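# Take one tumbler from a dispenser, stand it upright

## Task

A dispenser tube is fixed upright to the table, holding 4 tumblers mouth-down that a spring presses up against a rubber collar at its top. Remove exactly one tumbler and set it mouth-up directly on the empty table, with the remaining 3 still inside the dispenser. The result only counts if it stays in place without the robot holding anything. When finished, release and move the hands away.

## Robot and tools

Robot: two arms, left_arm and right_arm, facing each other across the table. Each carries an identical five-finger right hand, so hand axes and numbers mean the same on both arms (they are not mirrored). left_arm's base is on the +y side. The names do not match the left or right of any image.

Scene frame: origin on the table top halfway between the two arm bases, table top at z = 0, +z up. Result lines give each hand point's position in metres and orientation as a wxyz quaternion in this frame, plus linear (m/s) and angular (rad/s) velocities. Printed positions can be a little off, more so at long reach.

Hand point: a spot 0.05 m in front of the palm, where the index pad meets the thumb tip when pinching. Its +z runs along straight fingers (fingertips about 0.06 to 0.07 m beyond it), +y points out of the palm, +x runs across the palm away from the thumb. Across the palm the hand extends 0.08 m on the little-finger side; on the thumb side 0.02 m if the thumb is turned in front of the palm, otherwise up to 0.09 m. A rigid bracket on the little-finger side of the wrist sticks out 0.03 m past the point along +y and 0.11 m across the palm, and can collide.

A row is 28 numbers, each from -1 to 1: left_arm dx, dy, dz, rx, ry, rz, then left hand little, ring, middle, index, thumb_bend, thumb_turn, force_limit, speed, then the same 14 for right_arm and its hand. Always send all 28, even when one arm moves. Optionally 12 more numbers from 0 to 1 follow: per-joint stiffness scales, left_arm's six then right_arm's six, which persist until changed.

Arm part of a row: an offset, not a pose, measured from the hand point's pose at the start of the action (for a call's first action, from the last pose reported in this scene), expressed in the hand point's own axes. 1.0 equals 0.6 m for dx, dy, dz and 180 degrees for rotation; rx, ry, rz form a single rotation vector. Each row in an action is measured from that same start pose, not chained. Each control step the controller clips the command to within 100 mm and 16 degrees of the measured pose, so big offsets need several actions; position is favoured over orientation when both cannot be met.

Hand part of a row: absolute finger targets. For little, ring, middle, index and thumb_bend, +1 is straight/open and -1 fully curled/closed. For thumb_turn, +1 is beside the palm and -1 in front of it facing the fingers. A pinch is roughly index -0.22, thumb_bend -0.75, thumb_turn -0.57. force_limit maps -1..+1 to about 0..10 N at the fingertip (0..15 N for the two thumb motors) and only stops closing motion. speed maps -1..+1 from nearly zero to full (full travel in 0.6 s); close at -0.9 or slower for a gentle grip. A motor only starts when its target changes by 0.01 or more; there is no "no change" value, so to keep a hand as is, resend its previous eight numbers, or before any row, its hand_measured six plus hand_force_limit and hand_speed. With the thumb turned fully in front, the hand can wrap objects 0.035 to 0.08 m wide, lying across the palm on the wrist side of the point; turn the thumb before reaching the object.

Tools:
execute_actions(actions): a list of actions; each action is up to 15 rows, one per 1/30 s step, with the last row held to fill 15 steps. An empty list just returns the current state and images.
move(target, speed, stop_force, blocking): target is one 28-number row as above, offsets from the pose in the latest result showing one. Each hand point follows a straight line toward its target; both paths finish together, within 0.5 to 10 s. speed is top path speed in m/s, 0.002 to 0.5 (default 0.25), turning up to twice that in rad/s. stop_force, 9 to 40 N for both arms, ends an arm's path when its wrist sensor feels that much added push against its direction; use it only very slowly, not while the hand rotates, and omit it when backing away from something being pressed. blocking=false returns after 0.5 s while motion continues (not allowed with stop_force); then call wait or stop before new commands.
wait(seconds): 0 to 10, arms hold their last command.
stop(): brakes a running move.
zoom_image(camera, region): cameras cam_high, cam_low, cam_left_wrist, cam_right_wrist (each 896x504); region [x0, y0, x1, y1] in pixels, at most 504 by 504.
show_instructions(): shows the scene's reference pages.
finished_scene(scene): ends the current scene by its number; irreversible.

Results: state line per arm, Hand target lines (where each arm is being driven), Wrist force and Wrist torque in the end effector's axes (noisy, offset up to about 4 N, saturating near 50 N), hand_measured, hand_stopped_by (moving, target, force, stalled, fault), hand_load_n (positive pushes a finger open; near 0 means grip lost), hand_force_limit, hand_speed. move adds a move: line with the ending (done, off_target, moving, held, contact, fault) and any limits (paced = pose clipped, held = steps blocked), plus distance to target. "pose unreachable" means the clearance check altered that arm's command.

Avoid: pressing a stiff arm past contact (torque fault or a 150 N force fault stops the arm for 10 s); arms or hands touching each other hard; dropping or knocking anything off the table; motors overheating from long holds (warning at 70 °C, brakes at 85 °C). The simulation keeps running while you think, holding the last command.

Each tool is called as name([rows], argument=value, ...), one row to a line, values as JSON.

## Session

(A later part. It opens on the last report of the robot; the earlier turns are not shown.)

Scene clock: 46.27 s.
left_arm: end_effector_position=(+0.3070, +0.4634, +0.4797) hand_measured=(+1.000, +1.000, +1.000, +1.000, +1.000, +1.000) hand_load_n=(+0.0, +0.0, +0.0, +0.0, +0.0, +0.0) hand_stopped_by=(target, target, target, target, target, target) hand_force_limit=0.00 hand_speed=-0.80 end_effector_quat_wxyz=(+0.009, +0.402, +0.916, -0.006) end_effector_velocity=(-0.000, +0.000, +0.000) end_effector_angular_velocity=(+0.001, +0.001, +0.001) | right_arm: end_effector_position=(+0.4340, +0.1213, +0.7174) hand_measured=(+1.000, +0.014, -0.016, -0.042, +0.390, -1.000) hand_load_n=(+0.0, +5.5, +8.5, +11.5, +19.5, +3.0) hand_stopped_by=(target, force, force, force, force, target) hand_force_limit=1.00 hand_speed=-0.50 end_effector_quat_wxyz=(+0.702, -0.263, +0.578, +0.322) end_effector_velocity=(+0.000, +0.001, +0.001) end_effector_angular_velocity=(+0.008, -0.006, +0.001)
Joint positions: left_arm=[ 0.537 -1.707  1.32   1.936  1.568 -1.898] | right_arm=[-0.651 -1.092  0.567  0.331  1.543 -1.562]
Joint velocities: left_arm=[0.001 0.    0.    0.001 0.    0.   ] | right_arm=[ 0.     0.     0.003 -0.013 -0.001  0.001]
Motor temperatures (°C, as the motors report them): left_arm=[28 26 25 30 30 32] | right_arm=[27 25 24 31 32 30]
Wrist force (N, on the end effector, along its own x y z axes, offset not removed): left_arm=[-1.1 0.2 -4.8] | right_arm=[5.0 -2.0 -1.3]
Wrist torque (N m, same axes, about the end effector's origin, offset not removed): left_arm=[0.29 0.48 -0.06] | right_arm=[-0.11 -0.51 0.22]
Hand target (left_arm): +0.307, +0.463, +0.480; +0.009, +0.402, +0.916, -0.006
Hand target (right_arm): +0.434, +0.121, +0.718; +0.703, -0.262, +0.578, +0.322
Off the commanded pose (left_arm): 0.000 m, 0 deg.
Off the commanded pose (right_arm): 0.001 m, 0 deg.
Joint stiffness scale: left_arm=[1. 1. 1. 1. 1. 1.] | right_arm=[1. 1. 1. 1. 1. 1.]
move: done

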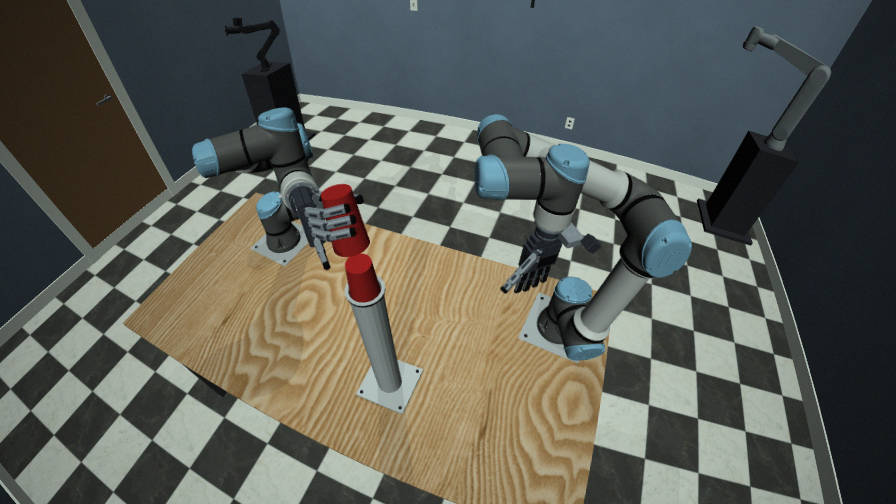

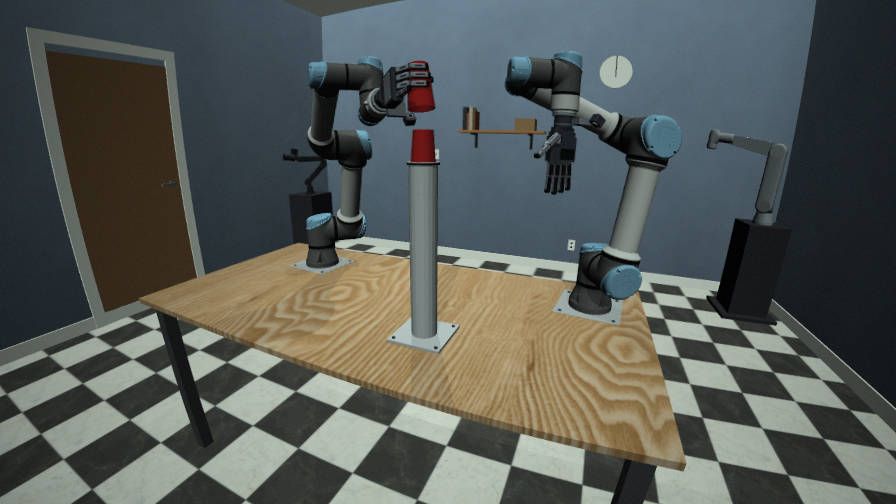

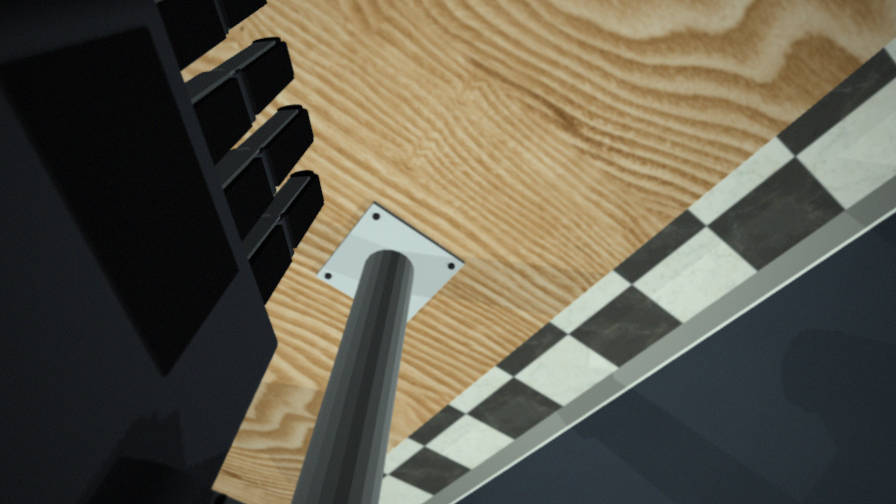

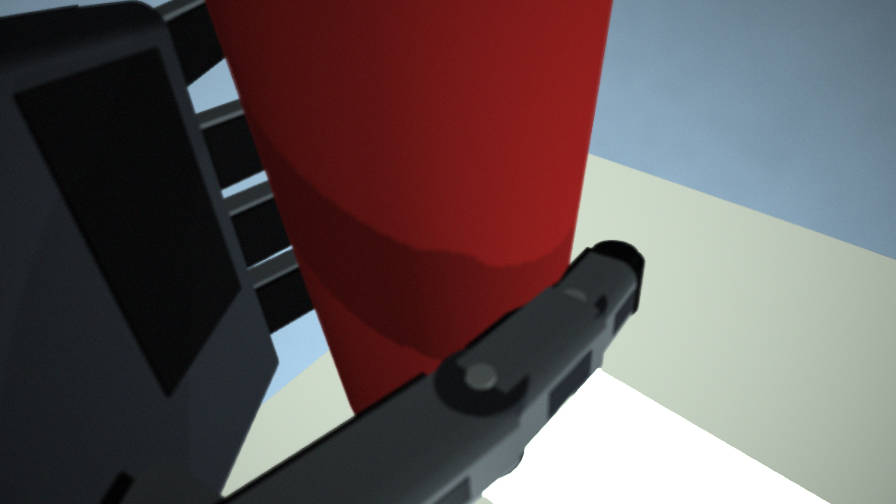

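Back 0.24 (drops 0.046 to 0.671), then flip down.

move(target=[0,0,0,0,0,0,1,1,1,1,1,1,0,-0.8, 0,-0.1,-0.4,0,0.062,0,1,-1,-1,-1,-1,-1,1,-0.5])

move(target=[0,0,0,0,0,0,1,1,1,1,1,1,0,-0.8, 0.7,0,0,0,0,0.998,1,-1,-1,-1,-1,-1,1,-0.5], speed=0.35)

move(target=[0,0,0,0,0,0,1,1,1,1,1,1,0,-0.8, -0.34,0,0,0,0,0,1,-1,-1,-1,-1,-1,1,-0.5])

Scene clock: 53.63 s.
left_arm: end_effector_position=(+0.3070, +0.4634, +0.4797) hand_measured=(+1.000, +1.000, +1.000, +1.000, +1.000, +1.000) hand_load_n=(+0.0, +0.0, +0.0, +0.0, +0.0, +0.0) hand_stopped_by=(target, target, target, target, target, target) hand_force_limit=0.00 hand_speed=-0.80 end_effector_quat_wxyz=(+0.009, +0.402, +0.916, -0.006) end_effector_velocity=(+0.000, +0.000, +0.000) end_effector_angular_velocity=(-0.000, -0.001, +0.000) | right_arm: end_effector_position=(+0.3259, -0.0950, +0.6714) hand_measured=(+1.000, +0.014, -0.016, -0.042, +0.390, -1.000) hand_load_n=(+0.0, +5.5, +8.5, +11.5, +19.5, +3.0) hand_stopped_by=(target, force, force, force, force, target) hand_force_limit=1.00 hand_speed=-0.50 end_effector_quat_wxyz=(+0.643, -0.292, +0.643, +0.295) end_effector_velocity=(-0.003, -0.002, +0.000) end_effector_angular_velocity=(+0.000, -0.003, +0.008)
Joint positions: left_arm=[ 0.537 -1.707  1.32   1.936  1.568 -1.898] | right_arm=[-0.873 -1.737  1.322  0.413  1.321 -1.566]
Joint velocities: left_arm=[ 0.    -0.    -0.    -0.    -0.001 -0.   ] | right_arm=[-0.006 -0.008  0.006 -0.001 -0.014 -0.002]
Motor temperatures (°C, as the motors report them): left_arm=[28 26 25 30 30 32] | right_arm=[27 25 24 31 32 30]
Wrist force (N, on the end effector, along its own x y z axes, offset not removed): left_arm=[-1.7 -2.0 -0.3] | right_arm=[2.8 0.1 2.2]
Wrist torque (N m, same axes, about the end effector's origin, offset not removed): left_arm=[-0.16 0.39 -0.23] | right_arm=[0.03 -0.39 0.19]
Hand target (left_arm): +0.307, +0.463, +0.480; +0.009, +0.402, +0.916, -0.006
Hand target (right_arm): +0.325, -0.096, +0.670; +0.643, -0.293, +0.644, +0.295
Off the commanded pose (left_arm): 0.000 m, 0 deg.
Off the commanded pose (right_arm): 0.001 m, 0 deg.
Joint stiffness scale: left_arm=[1. 1. 1. 1. 1. 1.] | right_arm=[1. 1. 1. 1. 1. 1.]
move: done

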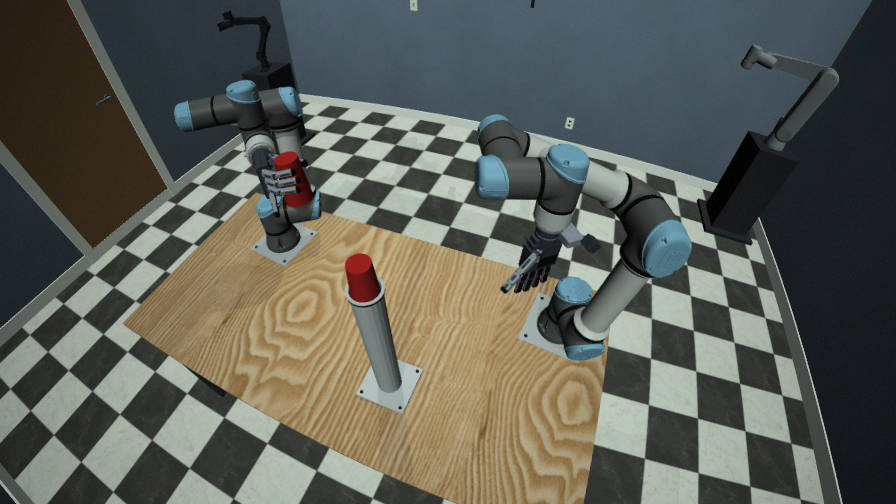

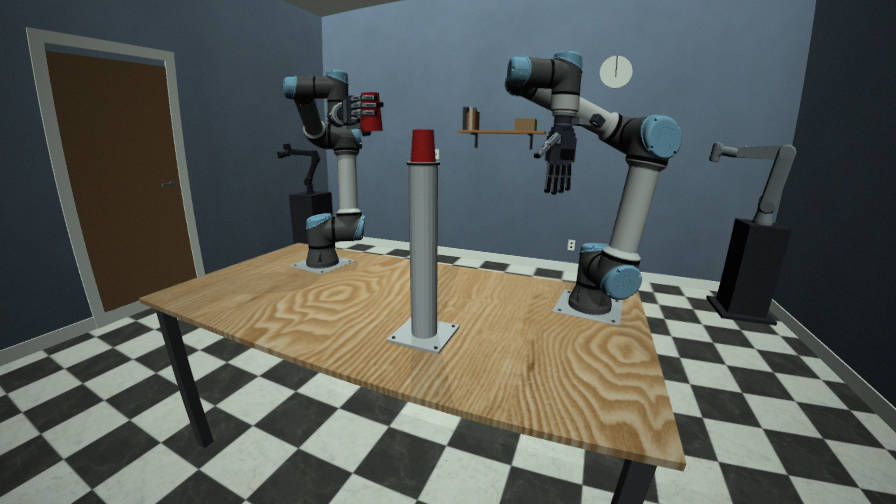

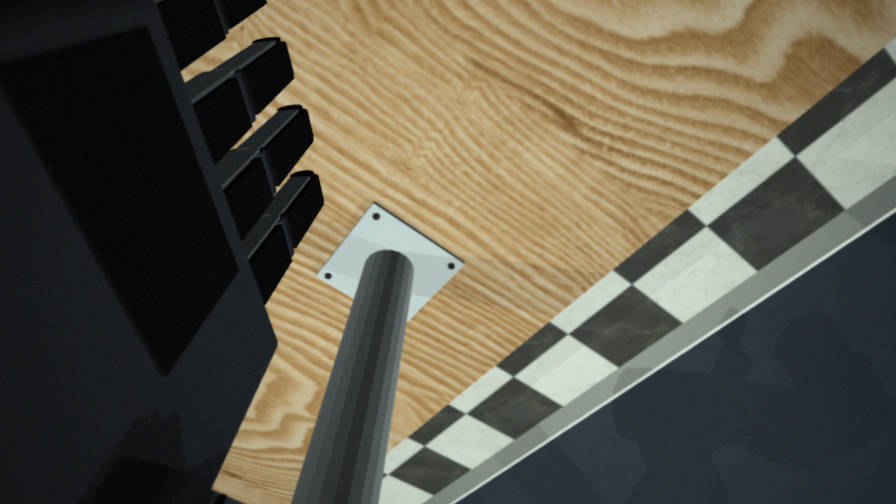

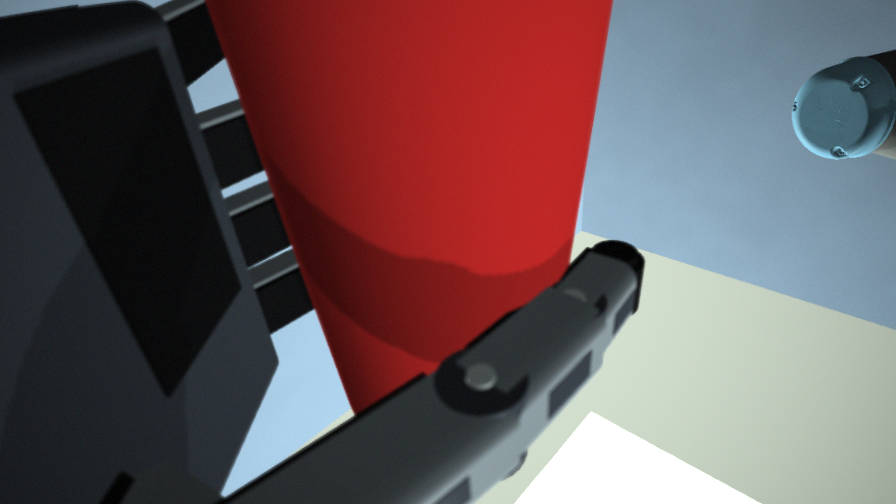

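Scene clock: 58.83 s.
left_arm: end_effector_position=(+0.3070, +0.4634, +0.4797) hand_measured=(+1.000, +1.000, +1.000, +1.000, +1.000, +1.000) hand_load_n=(+0.0, +0.0, +0.0, +0.0, +0.0, +0.0) hand_stopped_by=(target, target, target, target, target, target) hand_force_limit=0.00 hand_speed=-0.80 end_effector_quat_wxyz=(+0.009, +0.402, +0.916, -0.006) end_effector_velocity=(+0.000, -0.000, -0.000) end_effector_angular_velocity=(+0.001, -0.001, -0.001) | right_arm: end_effector_position=(+0.3254, -0.0928, +0.2545) hand_measured=(+1.000, +0.014, -0.016, -0.042, +0.390, -1.000) hand_load_n=(+0.0, +5.0, +8.5, +11.5, +19.5, +3.5) hand_stopped_by=(target, force, force, force, force, target) hand_force_limit=1.00 hand_speed=-0.50 end_effector_quat_wxyz=(-0.293, +0.641, +0.295, +0.646) end_effector_velocity=(+0.001, +0.001, -0.001) end_effector_angular_velocity=(+0.015, +0.012, +0.002)
Joint positions: left_arm=[ 0.537 -1.707  1.32   1.936  1.568 -1.898] | right_arm=[-0.48  -1.568  2.116 -0.553  1.714  1.564]
Joint velocities: left_arm=[-0.001  0.     0.    -0.    -0.001  0.   ] | right_arm=[-0.003  0.001  0.002 -0.007 -0.005  0.019]
Motor temperatures (°C, as the motors report them): left_arm=[28 26 25 30 30 32] | right_arm=[27 25 24 31 32 30]
Wrist force (N, on the end effector, along its own x y z axes, offset not removed): left_arm=[2.1 -2.0 -2.7] | right_arm=[-0.9 -4.3 1.6]
Wrist torque (N m, same axes, about the end effector's origin, offset not removed): left_arm=[-0.16 -0.08 0.03] | right_arm=[-0.69 -0.08 -0.15]
Hand target (left_arm): +0.307, +0.463, +0.480; +0.009, +0.402, +0.916, -0.006
Hand target (right_arm): +0.325, -0.093, +0.251; -0.293, +0.642, +0.295, +0.644
Off the commanded pose (left_arm): 0.000 m, 0 deg.
Off the commanded pose (right_arm): 0.003 m, 0 deg.
Joint stiffness scale: left_arm=[1. 1. 1. 1. 1. 1.] | right_arm=[1. 1. 1. 1. 1. 1.]
move: done

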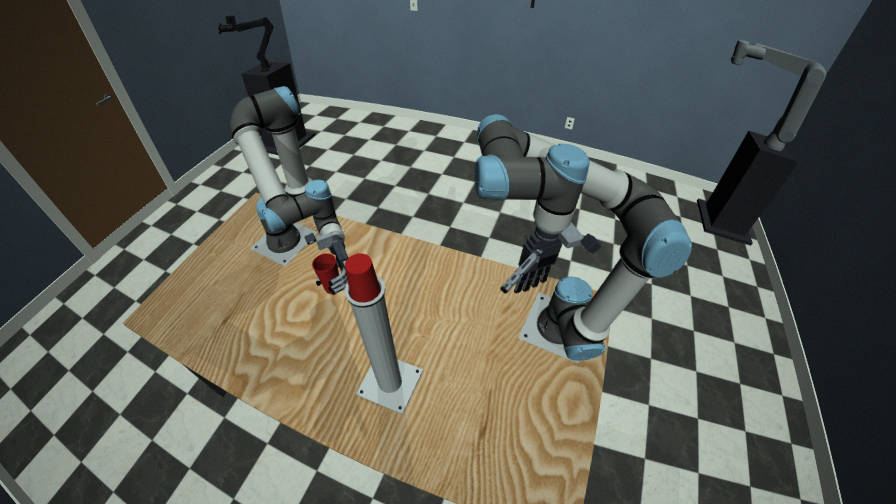

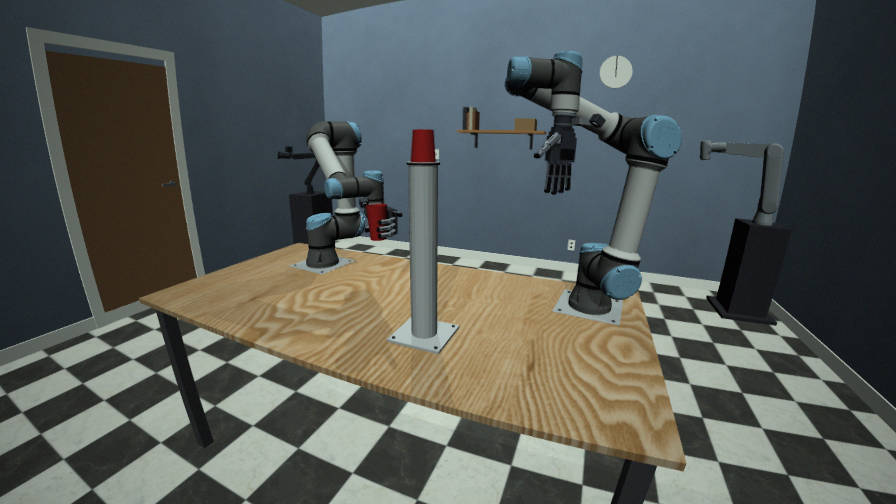

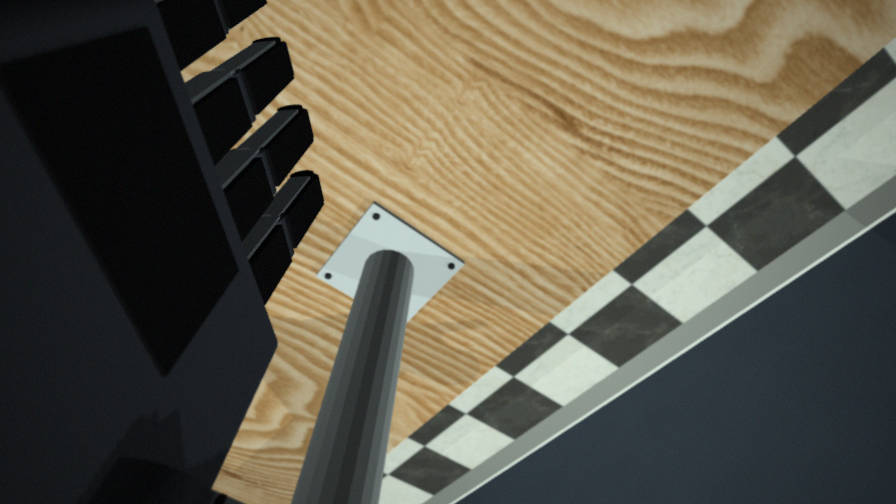

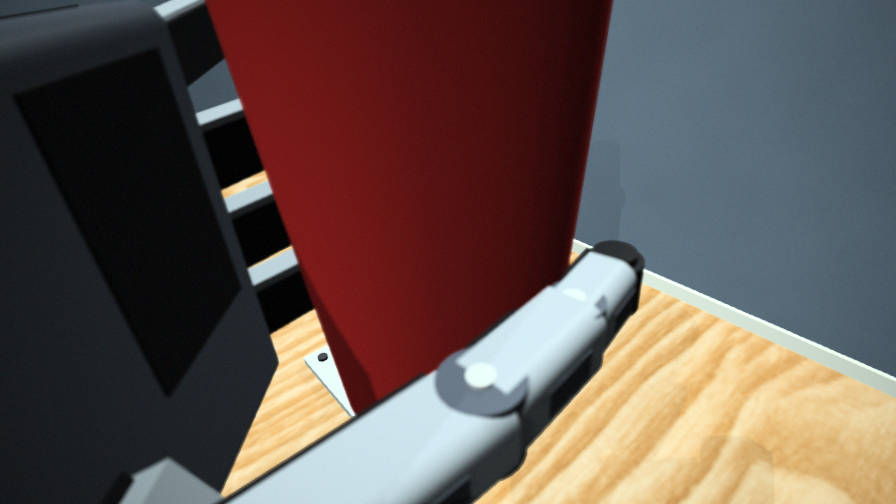

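Scene clock: 60.37 s.
left_arm: end_effector_position=(+0.3070, +0.4634, +0.4797) hand_measured=(+1.000, +1.000, +1.000, +1.000, +1.000, +1.000) hand_load_n=(+0.0, +0.0, +0.0, +0.0, +0.0, +0.0) hand_stopped_by=(target, target, target, target, target, target) hand_force_limit=0.00 hand_speed=-0.80 end_effector_quat_wxyz=(+0.009, +0.402, +0.916, -0.006) end_effector_velocity=(-0.000, -0.000, +0.000) end_effector_angular_velocity=(+0.000, +0.000, -0.001) | right_arm: end_effector_position=(+0.3262, -0.0934, +0.0510) hand_measured=(+1.000, +0.014, -0.016, -0.042, +0.390, -1.000) hand_load_n=(+0.0, +5.0, +8.5, +11.5, +19.5, +3.5) hand_stopped_by=(target, force, force, force, force, target) hand_force_limit=1.00 hand_speed=-0.50 end_effector_quat_wxyz=(-0.292, +0.642, +0.295, +0.645) end_effector_velocity=(+0.002, +0.003, +0.001) end_effector_angular_velocity=(+0.015, -0.015, +0.001)
Joint positions: left_arm=[ 0.537 -1.707  1.32   1.936  1.568 -1.898] | right_arm=[-0.483 -1.114  2.297 -1.185  1.711  1.565]
Joint velocities: left_arm=[-0.001  0.    -0.     0.     0.     0.   ] | right_arm=[-0.     0.014  0.    -0.036 -0.001 -0.004]
Motor temperatures (°C, as the motors report them): left_arm=[28 26 25 30 30 32] | right_arm=[27 25 24 31 32 30]
Wrist force (N, on the end effector, along its own x y z axes, offset not removed): left_arm=[-0.3 -1.9 -0.9] | right_arm=[2.9 -3.0 -2.0]
Wrist torque (N m, same axes, about the end effector's origin, offset not removed): left_arm=[-0.32 0.21 -0.08] | right_arm=[-0.28 -0.36 0.10]
Hand target (left_arm): +0.307, +0.463, +0.480; +0.009, +0.402, +0.916, -0.006
Hand target (right_arm): +0.327, -0.093, +0.051; -0.293, +0.641, +0.295, +0.646
Off the commanded pose (left_arm): 0.000 m, 0 deg.
Off the commanded pose (right_arm): 0.001 m, 0 deg.
Joint stiffness scale: left_arm=[1. 1. 1. 1. 1. 1.] | right_arm=[1. 1. 1. 1. 1. 1.]
move: done

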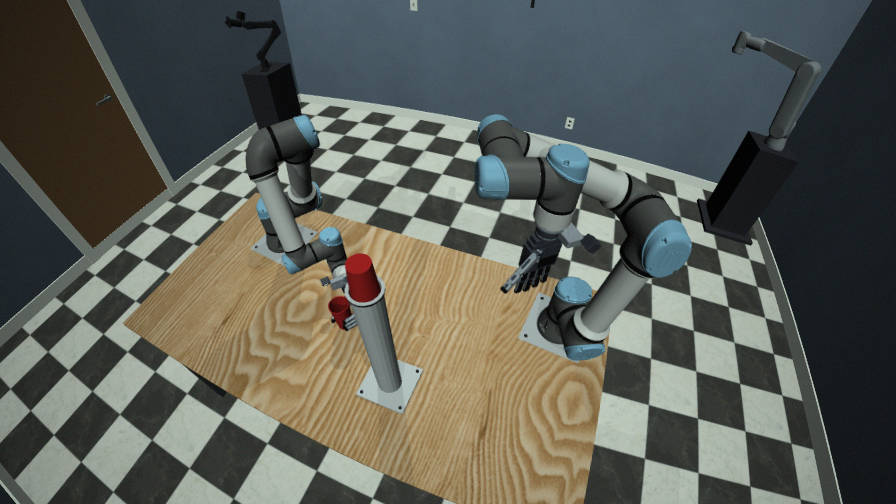

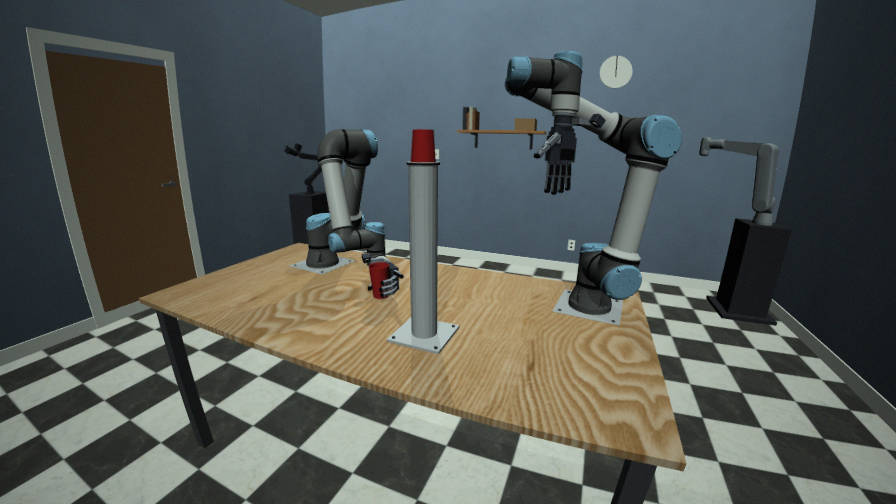

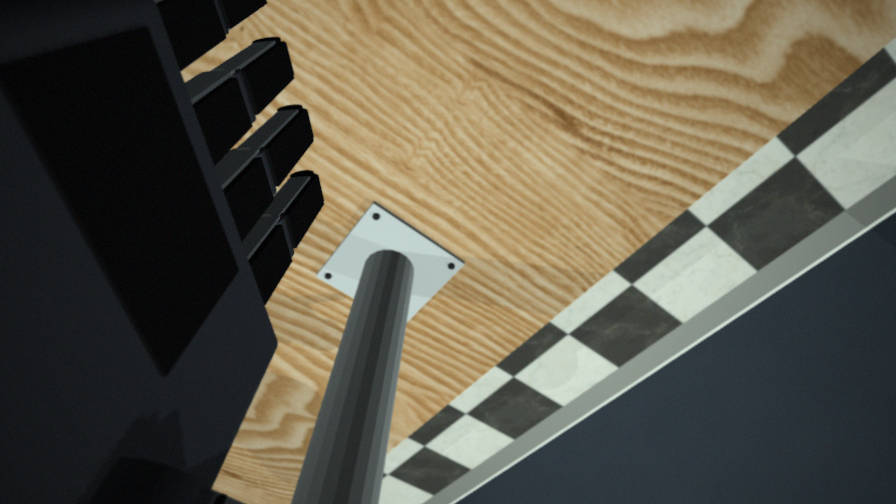

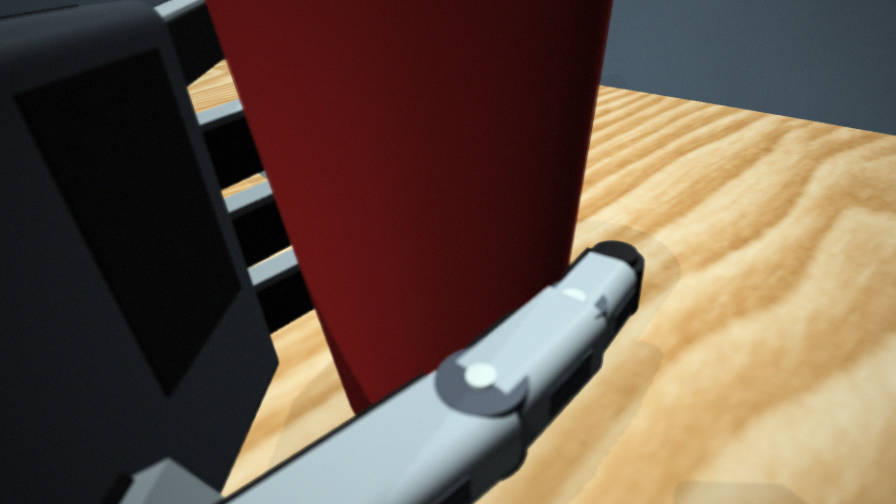

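move(target=[0,0,0,0,0,0,1,1,1,1,1,1,0,-0.8, -0.063,0,0,0,0,0,1,-1,-1,-1,-1,-1,1,-0.5], speed=0.012, stop_force=9)

move(target=[0,0,0,0,0,0,1,1,1,1,1,1,0,-0.8, 0,0,0,0,0,0,1,1,1,1,1,-1,1,-0.5])

move(target=[0,0,0,0,0,0,1,1,1,1,1,1,0,-0.8, 0.03,-0.05,-0.15,0,0,0,1,1,1,1,1,-1,1,-0.5], speed=0.08)

Scene clock: 69.87 s.
left_arm: end_effector_position=(+0.3070, +0.4634, +0.4797) hand_measured=(+1.000, +1.000, +1.000, +1.000, +1.000, +1.000) hand_load_n=(+0.0, +0.0, +0.0, +0.0, +0.0, +0.0) hand_stopped_by=(target, target, target, target, target, target) hand_force_limit=0.00 hand_speed=-0.80 end_effector_quat_wxyz=(+0.009, +0.402, +0.916, -0.006) end_effector_velocity=(-0.000, +0.000, -0.000) end_effector_angular_velocity=(-0.000, +0.001, +0.001) | right_arm: end_effector_position=(+0.3268, -0.0924, +0.0184) hand_measured=(+1.000, +0.014, -0.016, -0.042, +0.390, -1.000) hand_load_n=(+0.0, +8.0, +8.5, +8.0, +20.5, -3.0) hand_stopped_by=(target, force, force, force, force, target) hand_force_limit=1.00 hand_speed=-0.50 end_effector_quat_wxyz=(-0.294, +0.639, +0.294, +0.647) end_effector_velocity=(+0.000, +0.001, +0.003) end_effector_angular_velocity=(+0.003, -0.005, -0.000)
Joint positions: left_arm=[ 0.537 -1.707  1.32   1.936  1.568 -1.898] | right_arm=[-0.483 -1.011  2.297 -1.296  1.711  1.565]
Joint velocities: left_arm=[ 0.001 -0.     0.     0.     0.001 -0.   ] | right_arm=[ 0.    -0.005 -0.    -0.     0.001 -0.002]
Motor temperatures (°C, as the motors report them): left_arm=[28 26 25 30 30 32] | right_arm=[27 25 24 31 32 30]
Wrist force (N, on the end effector, along its own x y z axes, offset not removed): left_arm=[-2.2 -1.1 -1.4] | right_arm=[7.9 -1.1 -5.2]
Wrist torque (N m, same axes, about the end effector's origin, offset not removed): left_arm=[-0.13 0.48 -0.26] | right_arm=[-0.12 -0.27 -0.26]
Hand target (left_arm): +0.307, +0.463, +0.480; +0.009, +0.402, +0.916, -0.006
Hand target (right_arm): +0.327, -0.093, +0.018; -0.293, +0.640, +0.294, +0.647
Off the commanded pose (left_arm): 0.000 m, 0 deg.
Off the commanded pose (right_arm): 0.005 m, 0 deg.
Joint stiffness scale: left_arm=[1. 1. 1. 1. 1. 1.] | right_arm=[1. 1. 1. 1. 1. 1.]
move: contact (right_arm)

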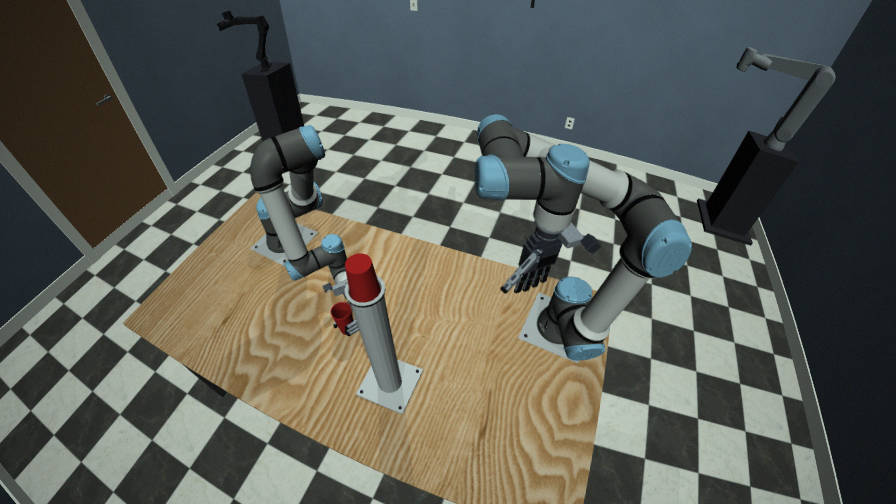

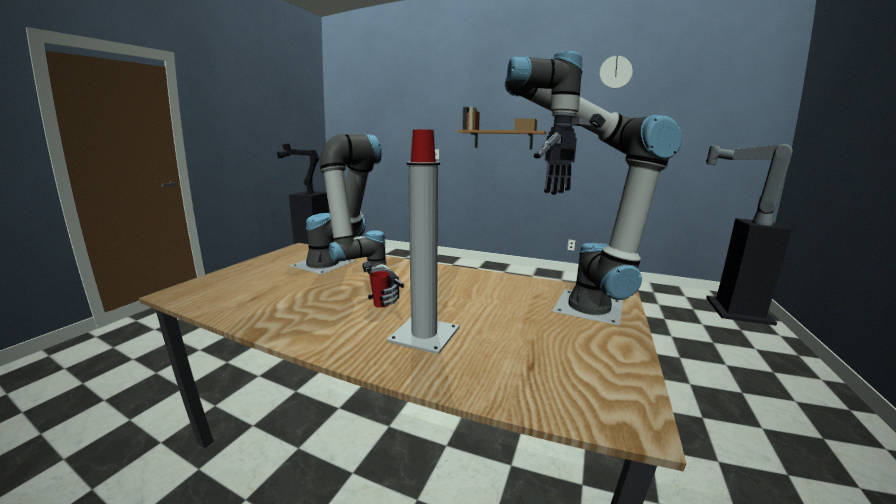

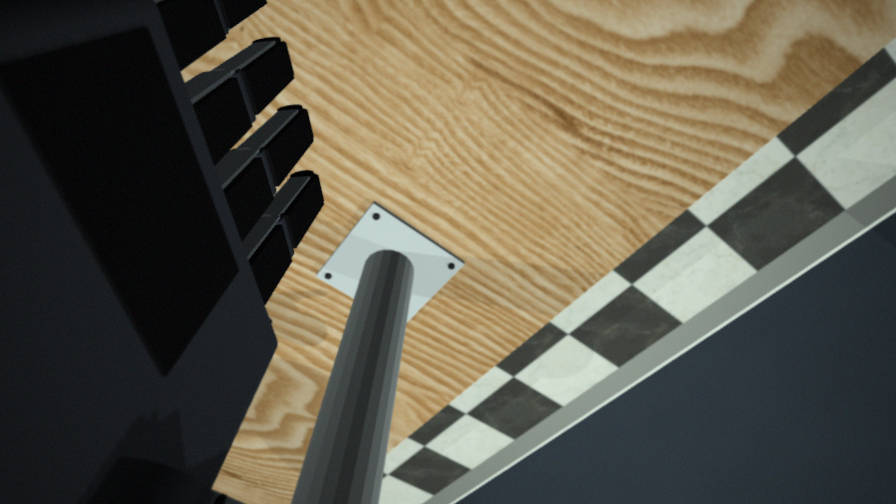

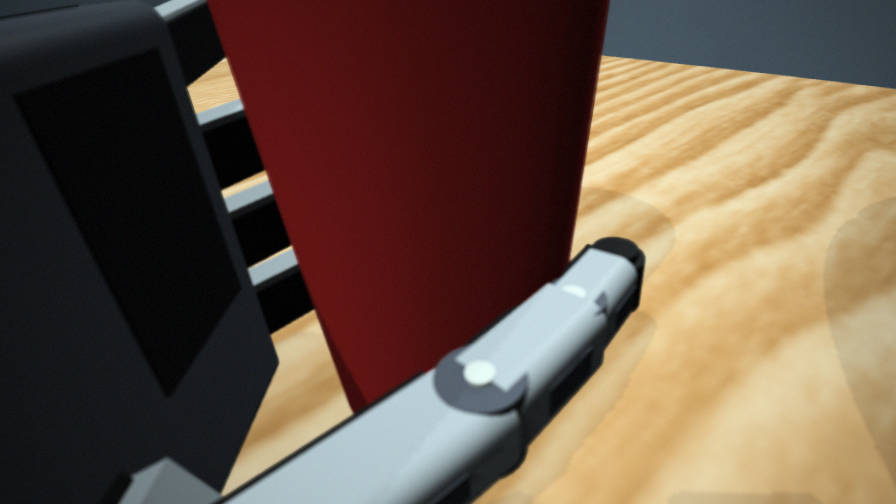

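Scene clock: 71.40 s.
left_arm: end_effector_position=(+0.3070, +0.4634, +0.4797) hand_measured=(+1.000, +1.000, +1.000, +1.000, +1.000, +1.000) hand_load_n=(+0.0, +0.0, +0.0, +0.0, +0.0, +0.0) hand_stopped_by=(target, target, target, target, target, target) hand_force_limit=0.00 hand_speed=-0.80 end_effector_quat_wxyz=(+0.009, +0.402, +0.916, -0.006) end_effector_velocity=(+0.000, -0.000, -0.000) end_effector_angular_velocity=(+0.000, -0.000, -0.000) | right_arm: end_effector_position=(+0.3269, -0.0924, +0.0187) hand_measured=(+1.000, +1.000, +1.000, +1.000, +1.000, -1.000) hand_load_n=(+0.0, +0.0, +0.0, +0.0, +0.0, +0.0) hand_stopped_by=(target, target, target, target, target, target) hand_force_limit=1.00 hand_speed=-0.50 end_effector_quat_wxyz=(-0.294, +0.639, +0.294, +0.647) end_effector_velocity=(-0.000, +0.000, -0.001) end_effector_angular_velocity=(-0.001, -0.001, +0.002)
Joint positions: left_arm=[ 0.537 -1.707  1.32   1.936  1.568 -1.898] | right_arm=[-0.483 -1.011  2.297 -1.296  1.711  1.565]
Joint velocities: left_arm=[-0.  0.  0. -0. -0.  0.] | right_arm=[ 0.001  0.002 -0.    -0.001 -0.001 -0.001]
Motor temperatures (°C, as the motors report them): left_arm=[28 26 25 30 30 32] | right_arm=[27 25 24 31 32 30]
Wrist force (N, on the end effector, along its own x y z axes, offset not removed): left_arm=[1.0 0.4 -1.4] | right_arm=[-2.0 -0.9 0.2]
Wrist torque (N m, same axes, about the end effector's origin, offset not removed): left_arm=[0.09 0.02 0.08] | right_arm=[-0.15 0.29 -0.04]
Hand target (left_arm): +0.307, +0.463, +0.480; +0.009, +0.402, +0.916, -0.006
Hand target (right_arm): +0.327, -0.092, +0.018; -0.294, +0.639, +0.294, +0.647
Off the commanded pose (left_arm): 0.000 m, 0 deg.
Off the commanded pose (right_arm): 0.000 m, 0 deg.
Joint stiffness scale: left_arm=[1. 1. 1. 1. 1. 1.] | right_arm=[1. 1. 1. 1. 1. 1.]
move: done

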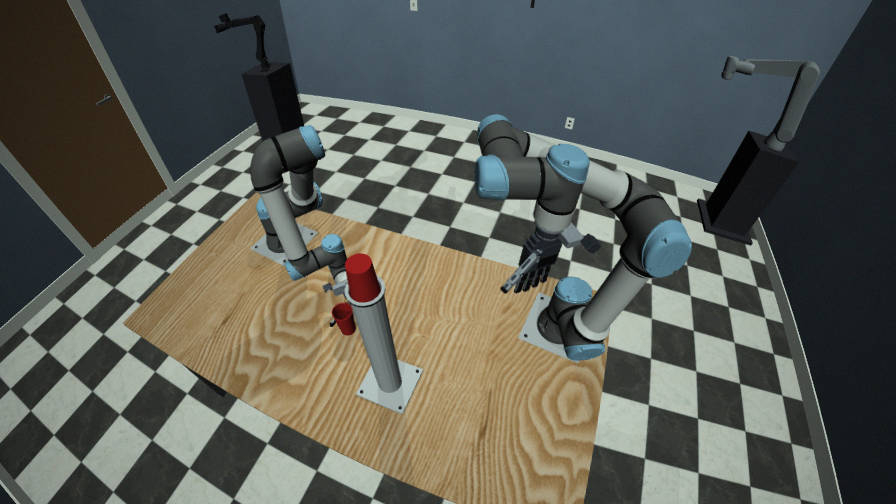

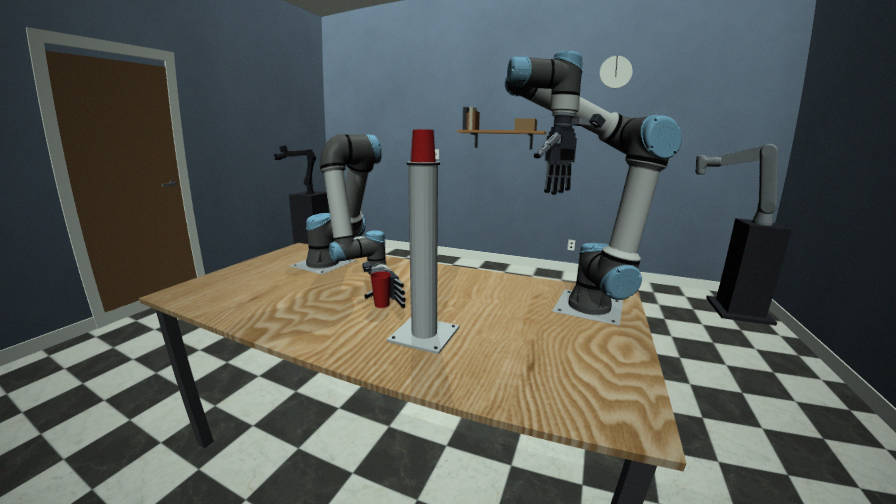

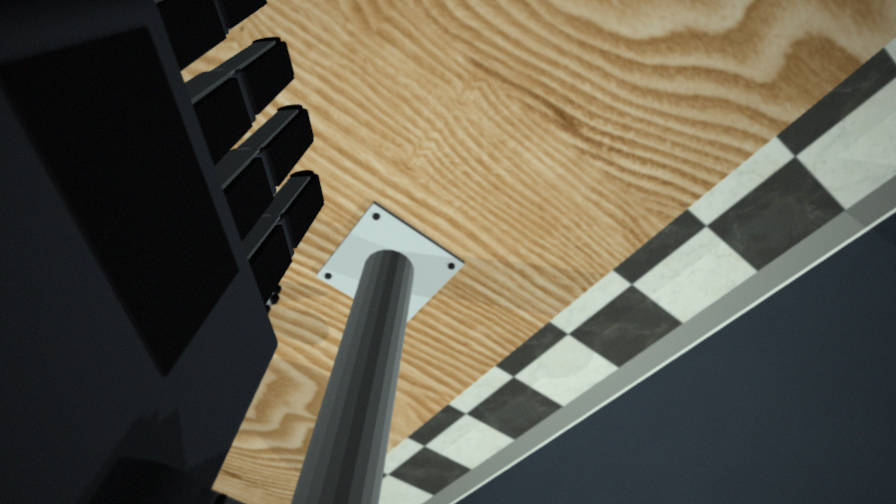

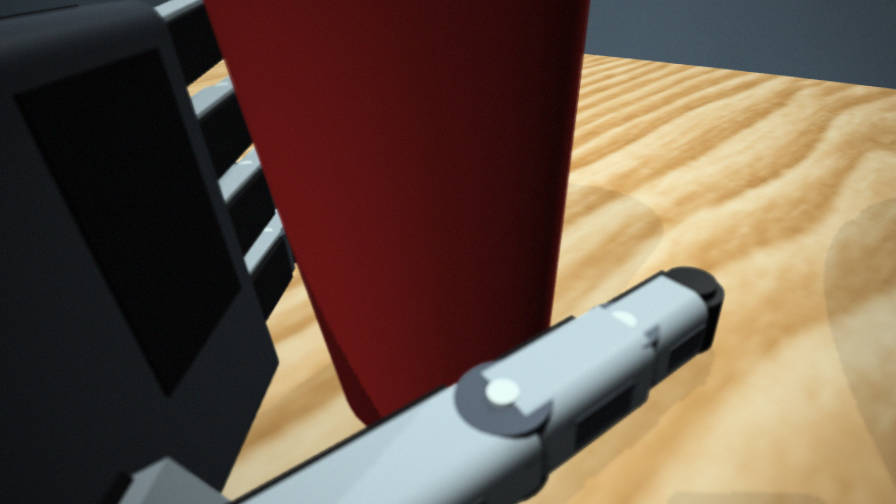

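Scene clock: 73.13 s.
left_arm: end_effector_position=(+0.3070, +0.4634, +0.4797) hand_measured=(+1.000, +1.000, +1.000, +1.000, +1.000, +1.000) hand_load_n=(+0.0, +0.0, +0.0, +0.0, +0.0, +0.0) hand_stopped_by=(target, target, target, target, target, target) hand_force_limit=0.00 hand_speed=-0.80 end_effector_quat_wxyz=(+0.009, +0.402, +0.916, -0.006) end_effector_velocity=(+0.000, +0.001, +0.000) end_effector_angular_velocity=(-0.000, -0.001, +0.002) | right_arm: end_effector_position=(+0.2463, -0.1396, +0.0348) hand_measured=(+1.000, +1.000, +1.000, +1.000, +1.000, -1.000) hand_load_n=(+0.0, +0.0, +0.0, +0.0, +0.0, +0.0) hand_stopped_by=(target, target, target, target, target, target) hand_force_limit=1.00 hand_speed=-0.50 end_effector_quat_wxyz=(-0.294, +0.639, +0.294, +0.647) end_effector_velocity=(-0.002, -0.002, +0.001) end_effector_angular_velocity=(-0.000, -0.001, -0.006)
Joint positions: left_arm=[ 0.537 -1.707  1.32   1.936  1.568 -1.898] | right_arm=[-0.326 -1.115  2.455 -1.35   1.867  1.563]
Joint velocities: left_arm=[ 0.002 -0.001  0.    -0.    -0.001 -0.   ] | right_arm=[ 0.008 -0.005  0.003  0.001  0.013 -0.001]
Motor temperatures (°C, as the motors report them): left_arm=[28 26 25 30 30 32] | right_arm=[27 25 24 31 32 30]
Wrist force (N, on the end effector, along its own x y z axes, offset not removed): left_arm=[-0.5 -0.9 -1.6] | right_arm=[0.0 -2.2 -3.3]
Wrist torque (N m, same axes, about the end effector's origin, offset not removed): left_arm=[0.01 0.21 -0.23] | right_arm=[-0.15 0.30 -0.11]
Hand target (left_arm): +0.307, +0.463, +0.480; +0.009, +0.402, +0.916, -0.006
Hand target (right_arm): +0.245, -0.141, +0.035; -0.294, +0.639, +0.294, +0.647
Off the commanded pose (left_arm): 0.000 m, 0 deg.
Off the commanded pose (right_arm): 0.002 m, 0 deg.
Joint stiffness scale: left_arm=[1. 1. 1. 1. 1. 1.] | right_arm=[1. 1. 1. 1. 1. 1.]
move: done

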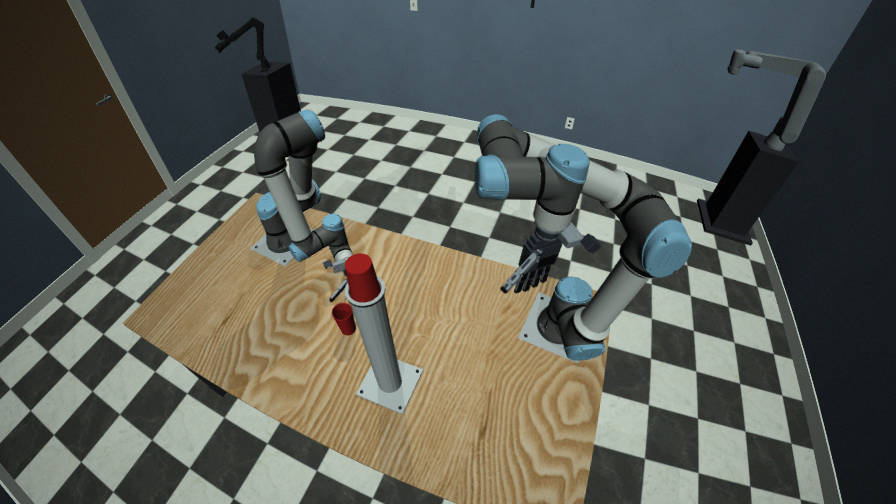

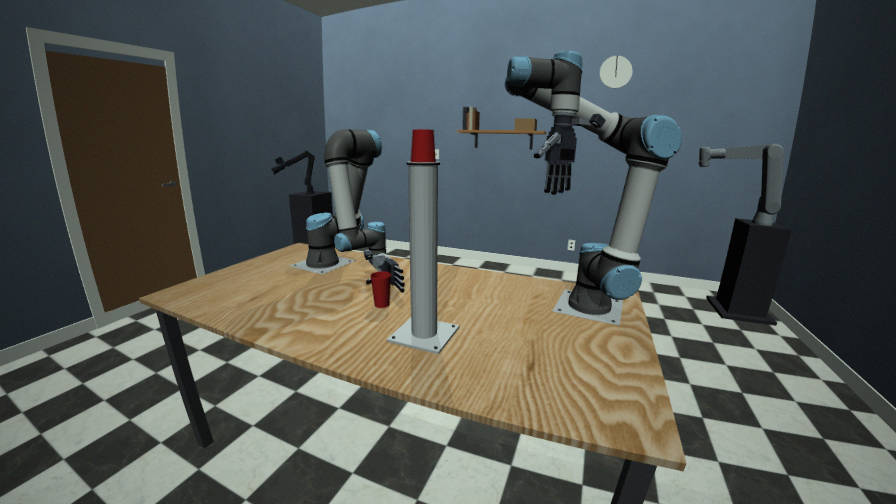

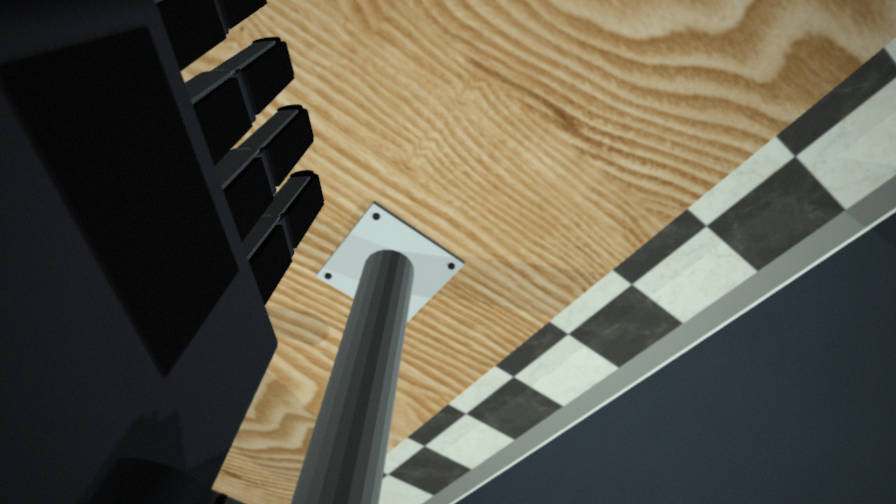

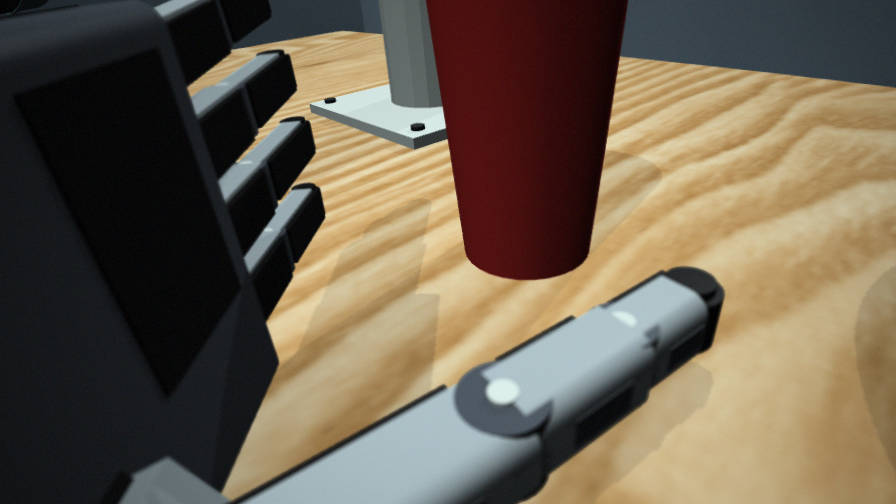

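finished_scene(scene=2)

The scene is finished: the task was done.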